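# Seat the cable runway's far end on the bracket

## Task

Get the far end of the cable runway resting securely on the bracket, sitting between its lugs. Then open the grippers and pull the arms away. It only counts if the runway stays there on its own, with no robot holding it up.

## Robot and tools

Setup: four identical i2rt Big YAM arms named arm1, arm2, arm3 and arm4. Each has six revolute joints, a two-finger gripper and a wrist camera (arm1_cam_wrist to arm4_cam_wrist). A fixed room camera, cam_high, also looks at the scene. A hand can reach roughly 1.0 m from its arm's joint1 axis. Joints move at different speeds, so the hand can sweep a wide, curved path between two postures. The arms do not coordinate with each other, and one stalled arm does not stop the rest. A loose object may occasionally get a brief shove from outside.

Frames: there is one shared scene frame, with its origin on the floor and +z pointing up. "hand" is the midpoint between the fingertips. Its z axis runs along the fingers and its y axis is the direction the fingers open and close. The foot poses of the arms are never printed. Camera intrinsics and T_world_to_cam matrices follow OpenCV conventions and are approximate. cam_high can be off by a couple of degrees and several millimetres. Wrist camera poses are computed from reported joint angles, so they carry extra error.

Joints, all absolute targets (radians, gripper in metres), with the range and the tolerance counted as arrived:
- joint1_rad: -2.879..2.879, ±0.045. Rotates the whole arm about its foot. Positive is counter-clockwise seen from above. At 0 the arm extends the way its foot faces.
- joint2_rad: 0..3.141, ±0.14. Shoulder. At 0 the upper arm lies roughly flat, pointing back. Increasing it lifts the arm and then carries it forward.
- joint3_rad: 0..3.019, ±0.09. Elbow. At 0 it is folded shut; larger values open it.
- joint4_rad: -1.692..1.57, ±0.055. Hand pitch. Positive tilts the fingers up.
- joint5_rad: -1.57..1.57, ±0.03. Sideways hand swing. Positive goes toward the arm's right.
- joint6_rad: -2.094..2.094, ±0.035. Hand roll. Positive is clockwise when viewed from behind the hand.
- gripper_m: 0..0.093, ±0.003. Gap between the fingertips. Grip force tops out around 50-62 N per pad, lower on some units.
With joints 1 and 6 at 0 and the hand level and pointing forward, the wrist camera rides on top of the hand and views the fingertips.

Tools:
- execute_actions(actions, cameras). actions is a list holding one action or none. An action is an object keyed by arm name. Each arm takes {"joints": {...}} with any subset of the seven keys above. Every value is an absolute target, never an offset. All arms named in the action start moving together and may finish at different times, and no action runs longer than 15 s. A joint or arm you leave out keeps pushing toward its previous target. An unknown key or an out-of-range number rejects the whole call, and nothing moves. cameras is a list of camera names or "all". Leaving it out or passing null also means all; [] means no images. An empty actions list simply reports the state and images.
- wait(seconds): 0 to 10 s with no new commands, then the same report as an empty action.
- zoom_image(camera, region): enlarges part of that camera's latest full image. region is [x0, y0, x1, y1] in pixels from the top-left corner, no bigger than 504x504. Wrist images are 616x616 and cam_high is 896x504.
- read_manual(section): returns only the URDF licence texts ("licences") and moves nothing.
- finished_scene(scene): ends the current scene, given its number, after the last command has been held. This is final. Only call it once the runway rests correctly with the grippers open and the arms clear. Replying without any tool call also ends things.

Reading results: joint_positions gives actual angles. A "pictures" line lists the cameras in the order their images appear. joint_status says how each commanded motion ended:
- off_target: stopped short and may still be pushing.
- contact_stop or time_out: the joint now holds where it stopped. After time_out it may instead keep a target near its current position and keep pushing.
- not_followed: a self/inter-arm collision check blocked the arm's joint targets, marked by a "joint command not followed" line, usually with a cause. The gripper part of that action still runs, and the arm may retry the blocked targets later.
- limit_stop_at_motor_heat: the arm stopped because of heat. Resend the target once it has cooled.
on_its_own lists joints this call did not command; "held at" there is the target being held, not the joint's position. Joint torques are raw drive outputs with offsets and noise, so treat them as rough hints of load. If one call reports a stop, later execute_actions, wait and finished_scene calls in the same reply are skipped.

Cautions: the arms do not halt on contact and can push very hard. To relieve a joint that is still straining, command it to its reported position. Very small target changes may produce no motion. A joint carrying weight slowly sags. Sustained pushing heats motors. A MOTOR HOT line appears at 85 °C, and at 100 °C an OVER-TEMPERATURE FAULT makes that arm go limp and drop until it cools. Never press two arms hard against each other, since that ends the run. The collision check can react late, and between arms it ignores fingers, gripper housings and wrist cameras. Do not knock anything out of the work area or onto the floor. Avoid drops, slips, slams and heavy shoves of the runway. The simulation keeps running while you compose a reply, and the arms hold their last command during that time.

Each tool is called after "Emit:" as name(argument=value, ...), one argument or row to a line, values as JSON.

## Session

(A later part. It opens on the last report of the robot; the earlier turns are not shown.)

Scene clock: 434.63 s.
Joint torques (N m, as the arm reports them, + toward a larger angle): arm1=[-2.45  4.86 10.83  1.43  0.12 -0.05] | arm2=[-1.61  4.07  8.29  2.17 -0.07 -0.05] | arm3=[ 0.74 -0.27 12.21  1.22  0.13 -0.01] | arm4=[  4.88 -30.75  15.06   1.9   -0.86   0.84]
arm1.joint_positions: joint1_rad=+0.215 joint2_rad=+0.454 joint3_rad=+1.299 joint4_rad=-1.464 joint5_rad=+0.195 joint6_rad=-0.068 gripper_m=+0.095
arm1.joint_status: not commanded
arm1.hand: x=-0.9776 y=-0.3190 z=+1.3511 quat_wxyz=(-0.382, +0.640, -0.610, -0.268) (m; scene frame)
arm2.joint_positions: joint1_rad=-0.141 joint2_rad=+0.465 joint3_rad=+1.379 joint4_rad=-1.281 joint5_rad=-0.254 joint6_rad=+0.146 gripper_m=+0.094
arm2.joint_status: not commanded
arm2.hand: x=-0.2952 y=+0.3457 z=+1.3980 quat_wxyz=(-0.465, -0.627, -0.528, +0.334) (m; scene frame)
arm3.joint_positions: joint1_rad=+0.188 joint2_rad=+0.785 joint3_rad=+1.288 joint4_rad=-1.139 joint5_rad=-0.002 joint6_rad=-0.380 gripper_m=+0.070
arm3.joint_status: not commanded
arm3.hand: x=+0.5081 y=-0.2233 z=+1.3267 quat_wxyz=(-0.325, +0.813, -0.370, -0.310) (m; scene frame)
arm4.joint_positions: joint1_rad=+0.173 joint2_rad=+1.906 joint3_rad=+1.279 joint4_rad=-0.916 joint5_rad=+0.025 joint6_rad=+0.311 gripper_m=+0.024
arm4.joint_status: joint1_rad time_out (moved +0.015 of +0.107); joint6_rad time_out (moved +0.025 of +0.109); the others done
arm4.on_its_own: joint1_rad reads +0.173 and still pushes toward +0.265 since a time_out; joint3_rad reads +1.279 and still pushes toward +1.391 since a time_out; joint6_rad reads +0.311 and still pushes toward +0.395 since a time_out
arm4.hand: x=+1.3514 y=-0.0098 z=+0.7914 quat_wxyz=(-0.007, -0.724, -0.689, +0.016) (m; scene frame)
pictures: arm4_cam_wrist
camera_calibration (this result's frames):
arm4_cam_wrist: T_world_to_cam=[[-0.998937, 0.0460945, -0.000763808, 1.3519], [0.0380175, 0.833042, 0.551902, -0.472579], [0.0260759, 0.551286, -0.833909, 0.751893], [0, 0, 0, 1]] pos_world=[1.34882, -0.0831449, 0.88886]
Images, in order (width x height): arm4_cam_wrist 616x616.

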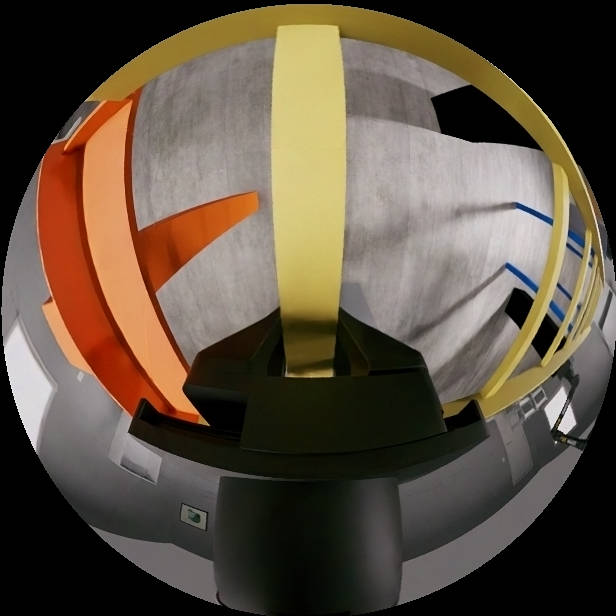

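Emit:
execute_actions(
  actions=[
    {"arm4":{"joints":{"joint1_rad":0.155,"joint4_rad":-0.975,"joint6_rad":0.28}}},
  ],
  cameras=["arm4_cam_wrist"],
)

Emit:
zoom_image(
  camera="arm4_cam_wrist",
  region=[30, 50, 190, 210],
)

Emit:
zoom_image(
  camera="arm4_cam_wrist",
  region=[120, 340, 240, 460],
)

Scene clock: 439.90 s.
Joint torques (N m, as the arm reports them, + toward a larger angle): arm1=[-2.33  4.8  10.82  1.43  0.12 -0.06] | arm2=[-1.55  4.1   8.3   2.18 -0.08 -0.04] | arm3=[ 0.66 -0.34 12.22  1.21  0.13  0.  ] | arm4=[ -1.87 -30.87  14.96  -0.71  -0.23  -0.22]
arm1.joint_positions: joint1_rad=+0.215 joint2_rad=+0.454 joint3_rad=+1.299 joint4_rad=-1.464 joint5_rad=+0.195 joint6_rad=-0.068 gripper_m=+0.095
arm1.joint_status: not commanded
arm1.hand: x=-0.9776 y=-0.3190 z=+1.3511 quat_wxyz=(-0.382, +0.640, -0.610, -0.268) (m; scene frame)
arm2.joint_positions: joint1_rad=-0.141 joint2_rad=+0.465 joint3_rad=+1.379 joint4_rad=-1.281 joint5_rad=-0.254 joint6_rad=+0.146 gripper_m=+0.094
arm2.joint_status: not commanded
arm2.hand: x=-0.2952 y=+0.3457 z=+1.3980 quat_wxyz=(-0.465, -0.627, -0.528, +0.334) (m; scene frame)
arm3.joint_positions: joint1_rad=+0.188 joint2_rad=+0.785 joint3_rad=+1.288 joint4_rad=-1.139 joint5_rad=-0.002 joint6_rad=-0.380 gripper_m=+0.070
arm3.joint_status: not commanded
arm3.hand: x=+0.5081 y=-0.2233 z=+1.3267 quat_wxyz=(-0.325, +0.813, -0.370, -0.310) (m; scene frame)
arm4.joint_positions: joint1_rad=+0.166 joint2_rad=+1.907 joint3_rad=+1.279 joint4_rad=-0.943 joint5_rad=+0.008 joint6_rad=+0.295 gripper_m=+0.024
arm4.joint_status: all done
arm4.on_its_own: joint3_rad reads +1.279 and still pushes toward +1.391 since a time_out
arm4.hand: x=+1.3491 y=-0.0036 z=+0.7909 quat_wxyz=(+0.001, -0.721, -0.692, +0.002) (m; scene frame)
pictures: arm4_cam_wrist
camera_calibration (this result's frames):
arm4_cam_wrist: T_world_to_cam=[[-0.99926, 0.0375132, -0.00853849, 1.3558], [0.0257002, 0.816025, 0.577445, -0.48101], [0.0286294, 0.576798, -0.816385, 0.730893], [0, 0, 0, 1]] pos_world=[1.34623, -0.0799214, 0.886023]
Images, in order (width x height): arm4_cam_wrist 616x616.

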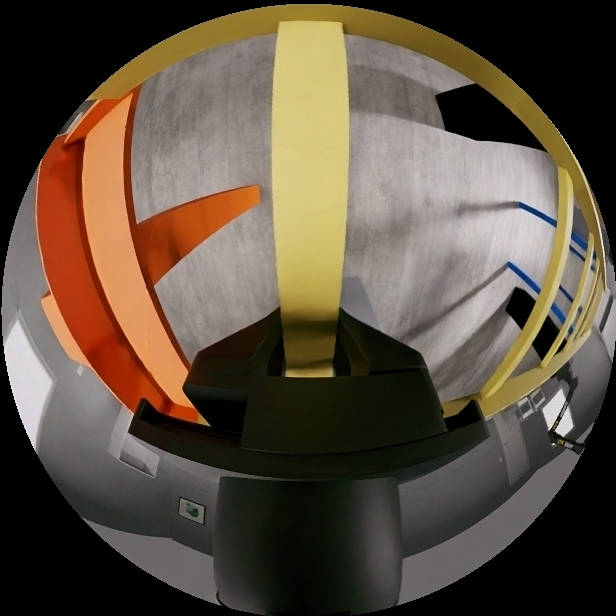

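Region (30, 50, 190, 210) of arm4_cam_wrist's 616x616 image, scaled by 3.150, with more detail than that image has.

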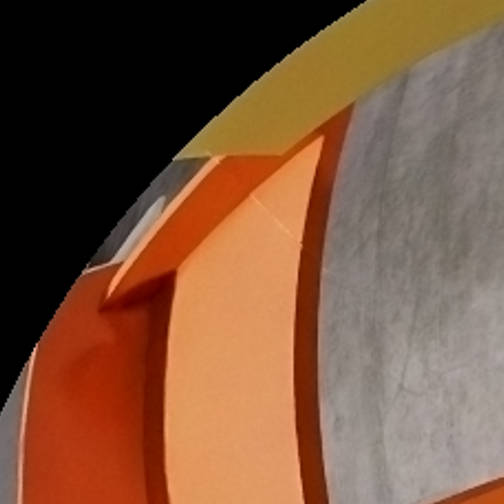

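Region (120, 340, 240, 460) of arm4_cam_wrist's 616x616 image, scaled by 4.200, with more detail than that image has.

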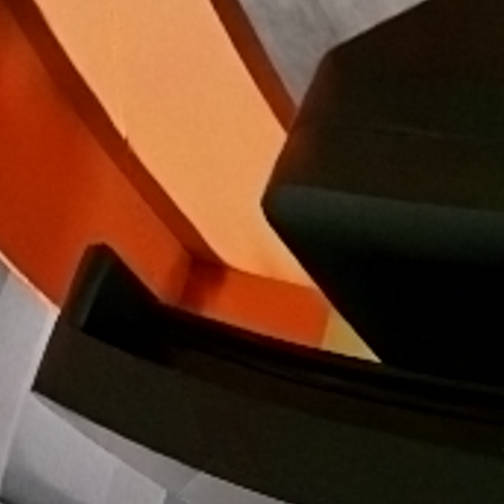

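Emit:
execute_actions(
  actions=[
    {"arm4":{"joints":{"joint1_rad":0.225,"joint6_rad":0.34}}},
  ],
  cameras=["arm4_cam_wrist"],
)

Scene clock: 445.63 s.
Joint torques (N m, as the arm reports them, + toward a larger angle): arm1=[-2.27  4.8  10.83  1.43  0.11 -0.05] | arm2=[-1.54  4.11  8.31  2.19 -0.07 -0.04] | arm3=[ 0.7  -0.29 12.23  1.21  0.13 -0.01] | arm4=[  2.31 -30.8   14.97  -0.75  -0.52   0.34]
arm1.joint_positions: joint1_rad=+0.215 joint2_rad=+0.454 joint3_rad=+1.299 joint4_rad=-1.464 joint5_rad=+0.195 joint6_rad=-0.068 gripper_m=+0.095
arm1.joint_status: not commanded
arm1.hand: x=-0.9776 y=-0.3190 z=+1.3511 quat_wxyz=(-0.382, +0.640, -0.610, -0.268) (m; scene frame)
arm2.joint_positions: joint1_rad=-0.141 joint2_rad=+0.465 joint3_rad=+1.379 joint4_rad=-1.281 joint5_rad=-0.254 joint6_rad=+0.146 gripper_m=+0.094
arm2.joint_status: not commanded
arm2.hand: x=-0.2952 y=+0.3457 z=+1.3980 quat_wxyz=(-0.465, -0.627, -0.528, +0.334) (m; scene frame)
arm3.joint_positions: joint1_rad=+0.188 joint2_rad=+0.785 joint3_rad=+1.288 joint4_rad=-1.139 joint5_rad=-0.002 joint6_rad=-0.380 gripper_m=+0.070
arm3.joint_status: not commanded
arm3.hand: x=+0.5081 y=-0.2233 z=+1.3267 quat_wxyz=(-0.325, +0.813, -0.370, -0.310) (m; scene frame)
arm4.joint_positions: joint1_rad=+0.170 joint2_rad=+1.907 joint3_rad=+1.279 joint4_rad=-0.943 joint5_rad=+0.016 joint6_rad=+0.302 gripper_m=+0.024
arm4.joint_status: joint1_rad time_out (moved +0.004 of +0.059); joint6_rad time_out (moved +0.006 of +0.045)
arm4.on_its_own: joint1_rad reads +0.170 and still pushes toward +0.225 since a time_out; joint3_rad reads +1.279 and still pushes toward +1.391 since a time_out; joint6_rad reads +0.302 and still pushes toward +0.340 since a time_out
arm4.hand: x=+1.3499 y=-0.0034 z=+0.7909 quat_wxyz=(+0.003, -0.722, -0.692, +0.005) (m; scene frame)
pictures: arm4_cam_wrist
camera_calibration (this result's frames):
arm4_cam_wrist: T_world_to_cam=[[-0.999222, 0.0394151, -0.0012582, 1.35084], [0.0315073, 0.817123, 0.575602, -0.487593], [0.0237155, 0.575115, -0.817729, 0.738453], [0, 0, 0, 1]] pos_world=[1.34763, -0.0795156, 0.886213]
Images, in order (width x height): arm4_cam_wrist 616x616.

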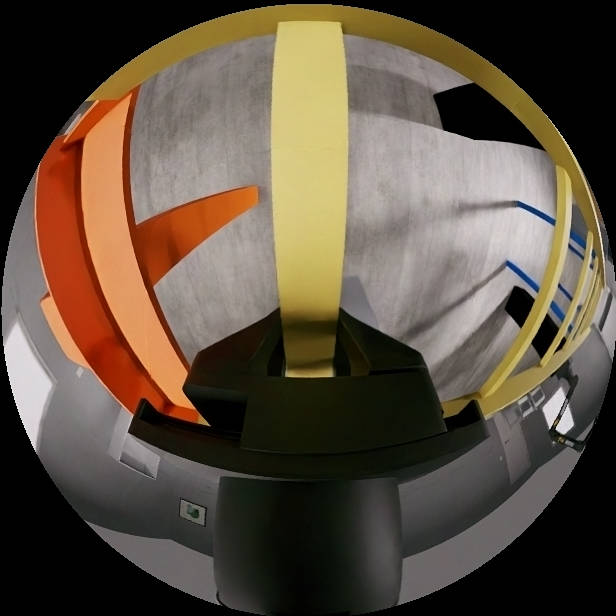

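Emit:
execute_actions(
  actions=[
    {"arm4":{"joints":{"joint1_rad":0.19,"joint4_rad":-1.02,"joint6_rad":0.30}}},
  ],
  cameras=["arm4_cam_wrist"],
)

Scene clock: 454.20 s.
Joint torques (N m, as the arm reports them, + toward a larger angle): arm1=[-2.12  4.7  10.85  1.4   0.11 -0.05] | arm2=[-1.53  4.12  8.3   2.19 -0.07 -0.05] | arm3=[ 0.7  -0.27 12.23  1.22  0.13 -0.01] | arm4=[  0.12 -30.66  14.99  -1.14  -0.14  -0.03]
arm1.joint_positions: joint1_rad=+0.215 joint2_rad=+0.454 joint3_rad=+1.299 joint4_rad=-1.464 joint5_rad=+0.195 joint6_rad=-0.068 gripper_m=+0.095
arm1.joint_status: not commanded
arm1.hand: x=-0.9776 y=-0.3190 z=+1.3511 quat_wxyz=(-0.382, +0.640, -0.610, -0.268) (m; scene frame)
arm2.joint_positions: joint1_rad=-0.141 joint2_rad=+0.465 joint3_rad=+1.379 joint4_rad=-1.281 joint5_rad=-0.254 joint6_rad=+0.146 gripper_m=+0.094
arm2.joint_status: not commanded
arm2.hand: x=-0.2952 y=+0.3457 z=+1.3980 quat_wxyz=(-0.465, -0.627, -0.528, +0.334) (m; scene frame)
arm3.joint_positions: joint1_rad=+0.188 joint2_rad=+0.785 joint3_rad=+1.288 joint4_rad=-1.139 joint5_rad=-0.002 joint6_rad=-0.380 gripper_m=+0.070
arm3.joint_status: not commanded
arm3.hand: x=+0.5081 y=-0.2233 z=+1.3267 quat_wxyz=(-0.325, +0.813, -0.370, -0.310) (m; scene frame)
arm4.joint_positions: joint1_rad=+0.171 joint2_rad=+1.907 joint3_rad=+1.279 joint4_rad=-0.979 joint5_rad=+0.006 joint6_rad=+0.297 gripper_m=+0.024
arm4.joint_status: all done
arm4.on_its_own: joint3_rad reads +1.279 and still pushes toward +1.391 since a time_out
arm4.hand: x=+1.3497 y=+0.0057 z=+0.7910 quat_wxyz=(+0.016, -0.720, -0.693, -0.008) (m; scene frame)
pictures: arm4_cam_wrist
camera_calibration (this result's frames):
arm4_cam_wrist: T_world_to_cam=[[-0.999404, 0.0345276, -0.000346654, 1.3498], [0.0272649, 0.795266, 0.605647, -0.512988], [0.0211872, 0.605277, -0.795733, 0.719213], [0, 0, 0, 1]] pos_world=[1.34774, -0.0739663, 0.88346]
Images, in order (width x height): arm4_cam_wrist 616x616.

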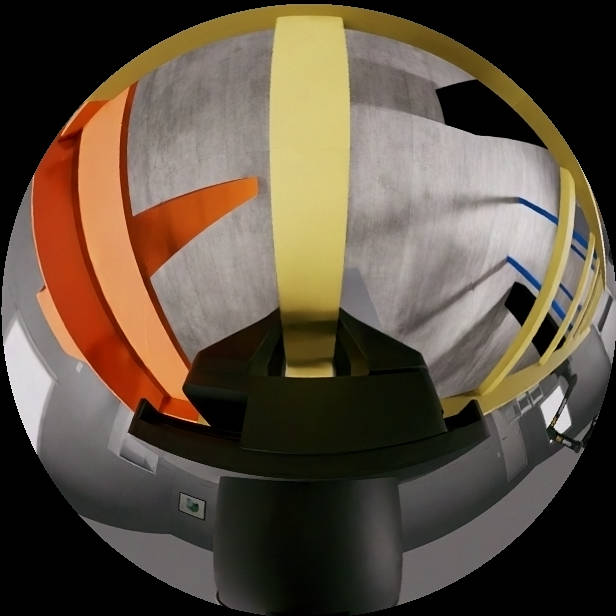

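Emit:
execute_actions(
  actions=[
    {"arm4":{"joints":{"joint1_rad":0.235,"joint4_rad":-0.96,"joint6_rad":0.36}}},
  ],
  cameras=["arm4_cam_wrist"],
)

Scene clock: 460.43 s.
Joint torques (N m, as the arm reports them, + toward a larger angle): arm1=[-2.08  4.77 10.86  1.42  0.12 -0.05] | arm2=[-1.52  4.01  8.3   2.19 -0.08 -0.05] | arm3=[ 0.75 -0.29 12.22  1.21  0.13 -0.01] | arm4=[ -0.88 -30.81  14.91   0.38  -0.01   0.01]
arm1.joint_positions: joint1_rad=+0.215 joint2_rad=+0.454 joint3_rad=+1.299 joint4_rad=-1.464 joint5_rad=+0.195 joint6_rad=-0.068 gripper_m=+0.095
arm1.joint_status: not commanded
arm1.hand: x=-0.9776 y=-0.3190 z=+1.3511 quat_wxyz=(-0.382, +0.640, -0.610, -0.268) (m; scene frame)
arm2.joint_positions: joint1_rad=-0.141 joint2_rad=+0.465 joint3_rad=+1.379 joint4_rad=-1.281 joint5_rad=-0.254 joint6_rad=+0.146 gripper_m=+0.094
arm2.joint_status: not commanded
arm2.hand: x=-0.2952 y=+0.3457 z=+1.3980 quat_wxyz=(-0.465, -0.627, -0.528, +0.334) (m; scene frame)
arm3.joint_positions: joint1_rad=+0.188 joint2_rad=+0.785 joint3_rad=+1.288 joint4_rad=-1.139 joint5_rad=-0.002 joint6_rad=-0.380 gripper_m=+0.070
arm3.joint_status: not commanded
arm3.hand: x=+0.5081 y=-0.2233 z=+1.3267 quat_wxyz=(-0.325, +0.813, -0.370, -0.310) (m; scene frame)
arm4.joint_positions: joint1_rad=+0.232 joint2_rad=+1.907 joint3_rad=+1.279 joint4_rad=-0.960 joint5_rad=+0.002 joint6_rad=+0.352 gripper_m=+0.024
arm4.joint_status: all done
arm4.on_its_own: joint3_rad reads +1.279 and still pushes toward +1.391 since a time_out
arm4.hand: x=+1.3820 y=+0.0103 z=+0.7910 quat_wxyz=(+0.007, -0.718, -0.696, -0.004) (m; scene frame)
pictures: arm4_cam_wrist
camera_calibration (this result's frames):
arm4_cam_wrist: T_world_to_cam=[[-0.999581, 0.0277287, -0.00831317, 1.38856], [0.0174441, 0.806156, 0.591446, -0.492901], [0.0231017, 0.591054, -0.806301, 0.721545], [0, 0, 0, 1]] pos_world=[1.37991, -0.0676192, 0.884851]
Images, in order (width x height): arm4_cam_wrist 616x616.

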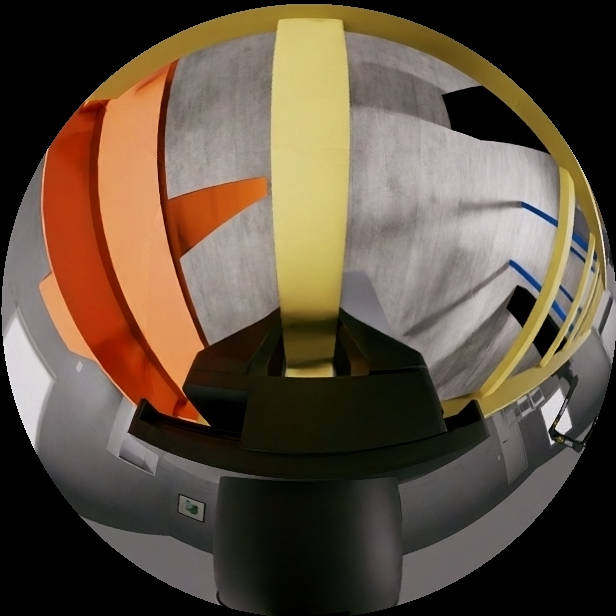

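Emit:
execute_actions(
  actions=[
    {"arm4":{"joints":{"joint1_rad":0.295,"joint4_rad":-0.89,"joint6_rad":0.42}}},
  ],
  cameras=["arm4_cam_wrist"],
)

Scene clock: 464.90 s.
Joint torques (N m, as the arm reports them, + toward a larger angle): arm1=[-2.06  4.92 10.82  1.42  0.12 -0.05] | arm2=[-1.52  4.    8.3   2.19 -0.08 -0.04] | arm3=[ 0.7  -0.26 12.23  1.2   0.13 -0.01] | arm4=[ -1.14 -31.03  15.01   1.05   0.05   0.  ]
arm1.joint_positions: joint1_rad=+0.215 joint2_rad=+0.454 joint3_rad=+1.299 joint4_rad=-1.464 joint5_rad=+0.195 joint6_rad=-0.068 gripper_m=+0.095
arm1.joint_status: not commanded
arm1.hand: x=-0.9776 y=-0.3190 z=+1.3511 quat_wxyz=(-0.382, +0.640, -0.610, -0.268) (m; scene frame)
arm2.joint_positions: joint1_rad=-0.141 joint2_rad=+0.465 joint3_rad=+1.379 joint4_rad=-1.281 joint5_rad=-0.254 joint6_rad=+0.146 gripper_m=+0.094
arm2.joint_status: not commanded
arm2.hand: x=-0.2952 y=+0.3457 z=+1.3980 quat_wxyz=(-0.465, -0.627, -0.528, +0.334) (m; scene frame)
arm3.joint_positions: joint1_rad=+0.188 joint2_rad=+0.785 joint3_rad=+1.288 joint4_rad=-1.139 joint5_rad=-0.002 joint6_rad=-0.380 gripper_m=+0.070
arm3.joint_status: not commanded
arm3.hand: x=+0.5081 y=-0.2233 z=+1.3267 quat_wxyz=(-0.325, +0.813, -0.370, -0.310) (m; scene frame)
arm4.joint_positions: joint1_rad=+0.294 joint2_rad=+1.908 joint3_rad=+1.279 joint4_rad=-0.907 joint5_rad=+0.001 joint6_rad=+0.414 gripper_m=+0.024
arm4.joint_status: all done
arm4.on_its_own: joint3_rad reads +1.279 and still pushes toward +1.391 since a time_out
arm4.hand: x=+1.4169 y=+0.0096 z=+0.7909 quat_wxyz=(-0.017, -0.718, -0.696, +0.006) (m; scene frame)
pictures: arm4_cam_wrist
camera_calibration (this result's frames):
arm4_cam_wrist: T_world_to_cam=[[-0.999205, 0.0270164, -0.0293338, 1.4396], [0.00631255, 0.833441, 0.552572, -0.446534], [0.0393765, 0.551948, -0.832949, 0.719471], [0, 0, 0, 1]] pos_world=[1.41295, -0.0638431, 0.888254]
Images, in order (width x height): arm4_cam_wrist 616x616.

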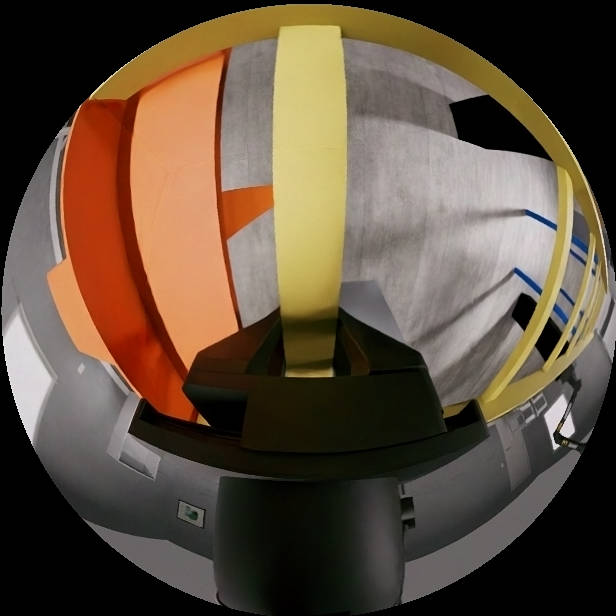

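Emit:
execute_actions(
  actions=[
    {"arm4":{"joints":{"joint2_rad":1.85}}},
  ],
  cameras=[],
)

Emit:
execute_actions(
  actions=[
    {"arm4":{"joints":{"joint2_rad":1.93,"joint3_rad":1.295}}},
  ],
  cameras=["arm4_cam_wrist"],
)

Scene clock: 470.87 s.
Joint torques (N m, as the arm reports them, + toward a larger angle): arm1=[-2.26  4.93 10.85  1.41  0.12 -0.05] | arm2=[-1.54  4.06  8.31  2.19 -0.07 -0.04] | arm3=[ 0.73 -0.27 12.23  1.2   0.13  0.  ] | arm4=[ -0.98 -26.57  14.73   0.79   0.     0.  ]
arm1.joint_positions: joint1_rad=+0.215 joint2_rad=+0.454 joint3_rad=+1.299 joint4_rad=-1.464 joint5_rad=+0.195 joint6_rad=-0.068 gripper_m=+0.095
arm1.joint_status: not commanded
arm1.hand: x=-0.9776 y=-0.3190 z=+1.3511 quat_wxyz=(-0.382, +0.640, -0.610, -0.268) (m; scene frame)
arm2.joint_positions: joint1_rad=-0.141 joint2_rad=+0.465 joint3_rad=+1.379 joint4_rad=-1.281 joint5_rad=-0.254 joint6_rad=+0.146 gripper_m=+0.094
arm2.joint_status: not commanded
arm2.hand: x=-0.2952 y=+0.3457 z=+1.3980 quat_wxyz=(-0.465, -0.627, -0.528, +0.334) (m; scene frame)
arm3.joint_positions: joint1_rad=+0.188 joint2_rad=+0.785 joint3_rad=+1.288 joint4_rad=-1.139 joint5_rad=-0.002 joint6_rad=-0.380 gripper_m=+0.070
arm3.joint_status: not commanded
arm3.hand: x=+0.5081 y=-0.2233 z=+1.3267 quat_wxyz=(-0.325, +0.813, -0.370, -0.310) (m; scene frame)
arm4.joint_positions: joint1_rad=+0.294 joint2_rad=+1.935 joint3_rad=+1.281 joint4_rad=-0.901 joint5_rad=+0.002 joint6_rad=+0.414 gripper_m=+0.024
arm4.joint_status: all done
arm4.on_its_own: joint3_rad reads +1.281 and still pushes toward +1.391 since a time_out
arm4.hand: x=+1.4163 y=+0.0107 z=+0.7777 quat_wxyz=(-0.008, -0.718, -0.696, +0.003) (m; scene frame)
pictures: none
No camera images: the call's "cameras" was empty. Leave "cameras" out to get every camera's image.

Scene clock: 471.50 s.
Joint torques (N m, as the arm reports them, + toward a larger angle): arm1=[-2.2   4.88 10.84  1.39  0.12 -0.04] | arm2=[-1.53  4.04  8.29  2.18 -0.07 -0.04] | arm3=[ 0.72 -0.31 12.21  1.22  0.13 -0.01] | arm4=[ -1.02 -19.96   8.12   0.94  -0.03   0.  ]
arm1.joint_positions: joint1_rad=+0.215 joint2_rad=+0.454 joint3_rad=+1.299 joint4_rad=-1.464 joint5_rad=+0.195 joint6_rad=-0.068 gripper_m=+0.095
arm1.joint_status: not commanded
arm1.hand: x=-0.9776 y=-0.3190 z=+1.3511 quat_wxyz=(-0.382, +0.640, -0.610, -0.268) (m; scene frame)
arm2.joint_positions: joint1_rad=-0.141 joint2_rad=+0.465 joint3_rad=+1.379 joint4_rad=-1.281 joint5_rad=-0.254 joint6_rad=+0.146 gripper_m=+0.094
arm2.joint_status: not commanded
arm2.hand: x=-0.2952 y=+0.3457 z=+1.3980 quat_wxyz=(-0.465, -0.627, -0.528, +0.334) (m; scene frame)
arm3.joint_positions: joint1_rad=+0.188 joint2_rad=+0.785 joint3_rad=+1.288 joint4_rad=-1.139 joint5_rad=-0.002 joint6_rad=-0.380 gripper_m=+0.070
arm3.joint_status: not commanded
arm3.hand: x=+0.5081 y=-0.2233 z=+1.3267 quat_wxyz=(-0.325, +0.813, -0.370, -0.310) (m; scene frame)
arm4.joint_positions: joint1_rad=+0.294 joint2_rad=+1.938 joint3_rad=+1.279 joint4_rad=-0.902 joint5_rad=+0.002 joint6_rad=+0.414 gripper_m=+0.024
arm4.joint_status: all done
arm4.hand: x=+1.4156 y=+0.0122 z=+0.7756 quat_wxyz=(-0.005, -0.718, -0.696, +0.001) (m; scene frame)
pictures: arm4_cam_wrist
camera_calibration (this result's frames):
arm4_cam_wrist: T_world_to_cam=[[-0.999451, 0.0278828, -0.0179003, 1.42926], [0.0126617, 0.820632, 0.571317, -0.46367], [0.0306195, 0.570777, -0.820534, 0.707869], [0, 0, 0, 1]] pos_world=[1.41267, -0.0633844, 0.871317]
Images, in order (width x height): arm4_cam_wrist 616x616.

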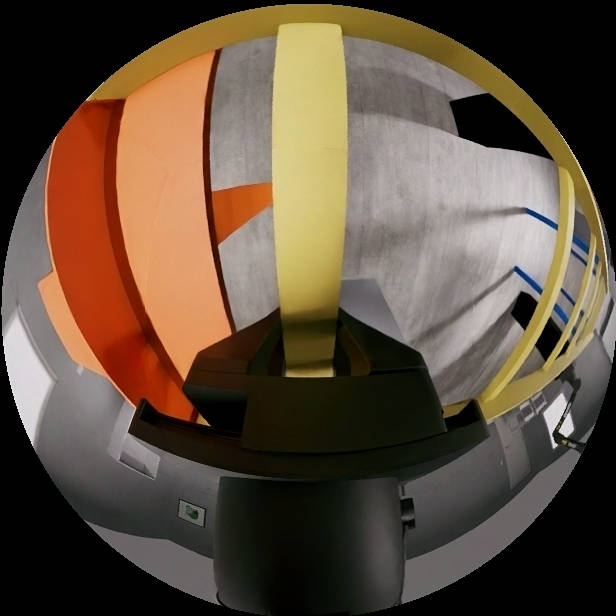

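Seated. Release and retreat.

Emit:
execute_actions(
  actions=[
    {"arm4":{"joints":{"gripper_m":0.05}}},
  ],
  cameras=[],
)

Emit:
execute_actions(
  actions=[
    {"arm4":{"joints":{"joint2_rad":1.2,"joint4_rad":-1.4}}},
  ],
  cameras=["arm4_cam_wrist","cam_high"],
)

Scene clock: 477.53 s.
Joint torques (N m, as the arm reports them, + toward a larger angle): arm1=[-2.4   5.   10.84  1.38  0.12 -0.04] | arm2=[-1.56  4.06  8.33  2.18 -0.07 -0.04] | arm3=[ 0.71 -0.29 12.2   1.21  0.13  0.  ] | arm4=[ -1.03 -19.33   8.13   0.77  -0.01  -0.03]
arm1.joint_positions: joint1_rad=+0.215 joint2_rad=+0.454 joint3_rad=+1.299 joint4_rad=-1.464 joint5_rad=+0.195 joint6_rad=-0.068 gripper_m=+0.095
arm1.joint_status: not commanded
arm1.hand: x=-0.9776 y=-0.3190 z=+1.3511 quat_wxyz=(-0.382, +0.640, -0.610, -0.268) (m; scene frame)
arm2.joint_positions: joint1_rad=-0.141 joint2_rad=+0.465 joint3_rad=+1.379 joint4_rad=-1.281 joint5_rad=-0.254 joint6_rad=+0.146 gripper_m=+0.094
arm2.joint_status: not commanded
arm2.hand: x=-0.2952 y=+0.3457 z=+1.3980 quat_wxyz=(-0.465, -0.627, -0.528, +0.334) (m; scene frame)
arm3.joint_positions: joint1_rad=+0.188 joint2_rad=+0.785 joint3_rad=+1.288 joint4_rad=-1.139 joint5_rad=-0.002 joint6_rad=-0.380 gripper_m=+0.070
arm3.joint_status: not commanded
arm3.hand: x=+0.5081 y=-0.2233 z=+1.3267 quat_wxyz=(-0.325, +0.813, -0.370, -0.310) (m; scene frame)
arm4.joint_positions: joint1_rad=+0.294 joint2_rad=+1.934 joint3_rad=+1.279 joint4_rad=-0.899 joint5_rad=+0.002 joint6_rad=+0.414 gripper_m=+0.050
arm4.joint_status: all done
arm4.hand: x=+1.4162 y=+0.0110 z=+0.7777 quat_wxyz=(-0.009, -0.718, -0.696, +0.003) (m; scene frame)
pictures: none
No camera images: the call's "cameras" was empty. Leave "cameras" out to get every camera's image.

Scene clock: 479.07 s.
Joint torques (N m, as the arm reports them, + toward a larger angle): arm1=[-2.15  4.91 10.88  1.41  0.11 -0.05] | arm2=[-1.57  4.08  8.32  2.18 -0.08 -0.04] | arm3=[ 0.72 -0.28 12.21  1.22  0.13 -0.01] | arm4=[-1.01 -7.14 10.13  0.57  0.01 -0.01]
arm1.joint_positions: joint1_rad=+0.215 joint2_rad=+0.454 joint3_rad=+1.299 joint4_rad=-1.464 joint5_rad=+0.195 joint6_rad=-0.068 gripper_m=+0.095
arm1.joint_status: not commanded
arm1.hand: x=-0.9776 y=-0.3190 z=+1.3511 quat_wxyz=(-0.382, +0.640, -0.610, -0.268) (m; scene frame)
arm2.joint_positions: joint1_rad=-0.141 joint2_rad=+0.465 joint3_rad=+1.379 joint4_rad=-1.281 joint5_rad=-0.254 joint6_rad=+0.146 gripper_m=+0.094
arm2.joint_status: not commanded
arm2.hand: x=-0.2952 y=+0.3457 z=+1.3980 quat_wxyz=(-0.465, -0.627, -0.528, +0.334) (m; scene frame)
arm3.joint_positions: joint1_rad=+0.188 joint2_rad=+0.785 joint3_rad=+1.288 joint4_rad=-1.139 joint5_rad=-0.002 joint6_rad=-0.380 gripper_m=+0.070
arm3.joint_status: not commanded
arm3.hand: x=+0.5081 y=-0.2233 z=+1.3267 quat_wxyz=(-0.325, +0.813, -0.370, -0.310) (m; scene frame)
arm4.joint_positions: joint1_rad=+0.294 joint2_rad=+1.188 joint3_rad=+1.279 joint4_rad=-1.392 joint5_rad=+0.002 joint6_rad=+0.414 gripper_m=+0.050
arm4.joint_status: all done
arm4.hand: x=+1.3636 y=+0.1385 z=+1.1007 quat_wxyz=(-0.126, -0.712, -0.689, +0.050) (m; scene frame)
pictures: arm4_cam_wrist, cam_high
camera_calibration (this result's frames):
arm4_cam_wrist: T_world_to_cam=[[-0.992611, 0.011884, -0.120754, 1.48566], [-0.0322512, 0.933554, 0.356984, -0.470871], [0.116973, 0.358241, -0.926273, 0.932248], [0, 0, 0, 1]] pos_world=[1.35045, 0.0879589, 1.21101]
Images, in order (width x height): arm4_cam_wrist 616x616, cam_high 896x504.

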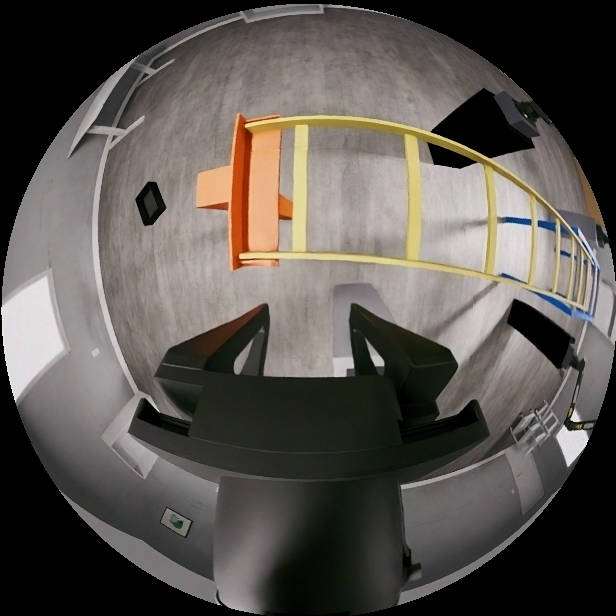

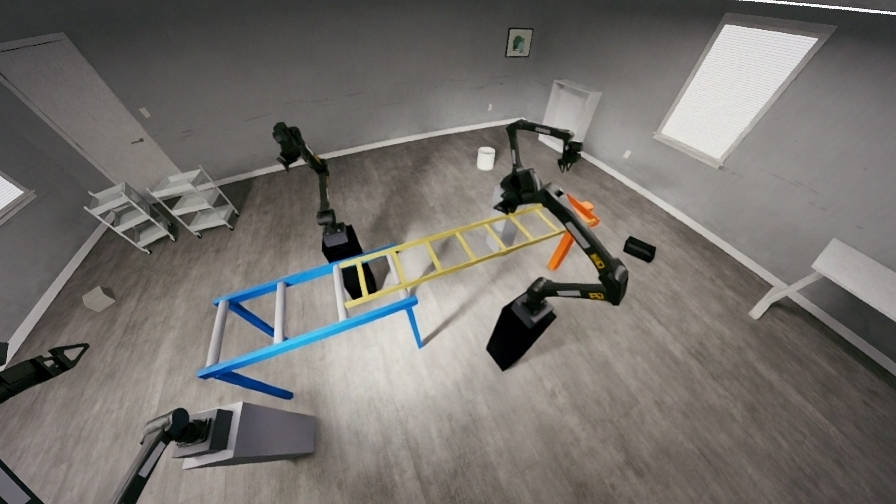

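Emit:
finished_scene(
  scene=1,
)

The scene is finished: the task was done.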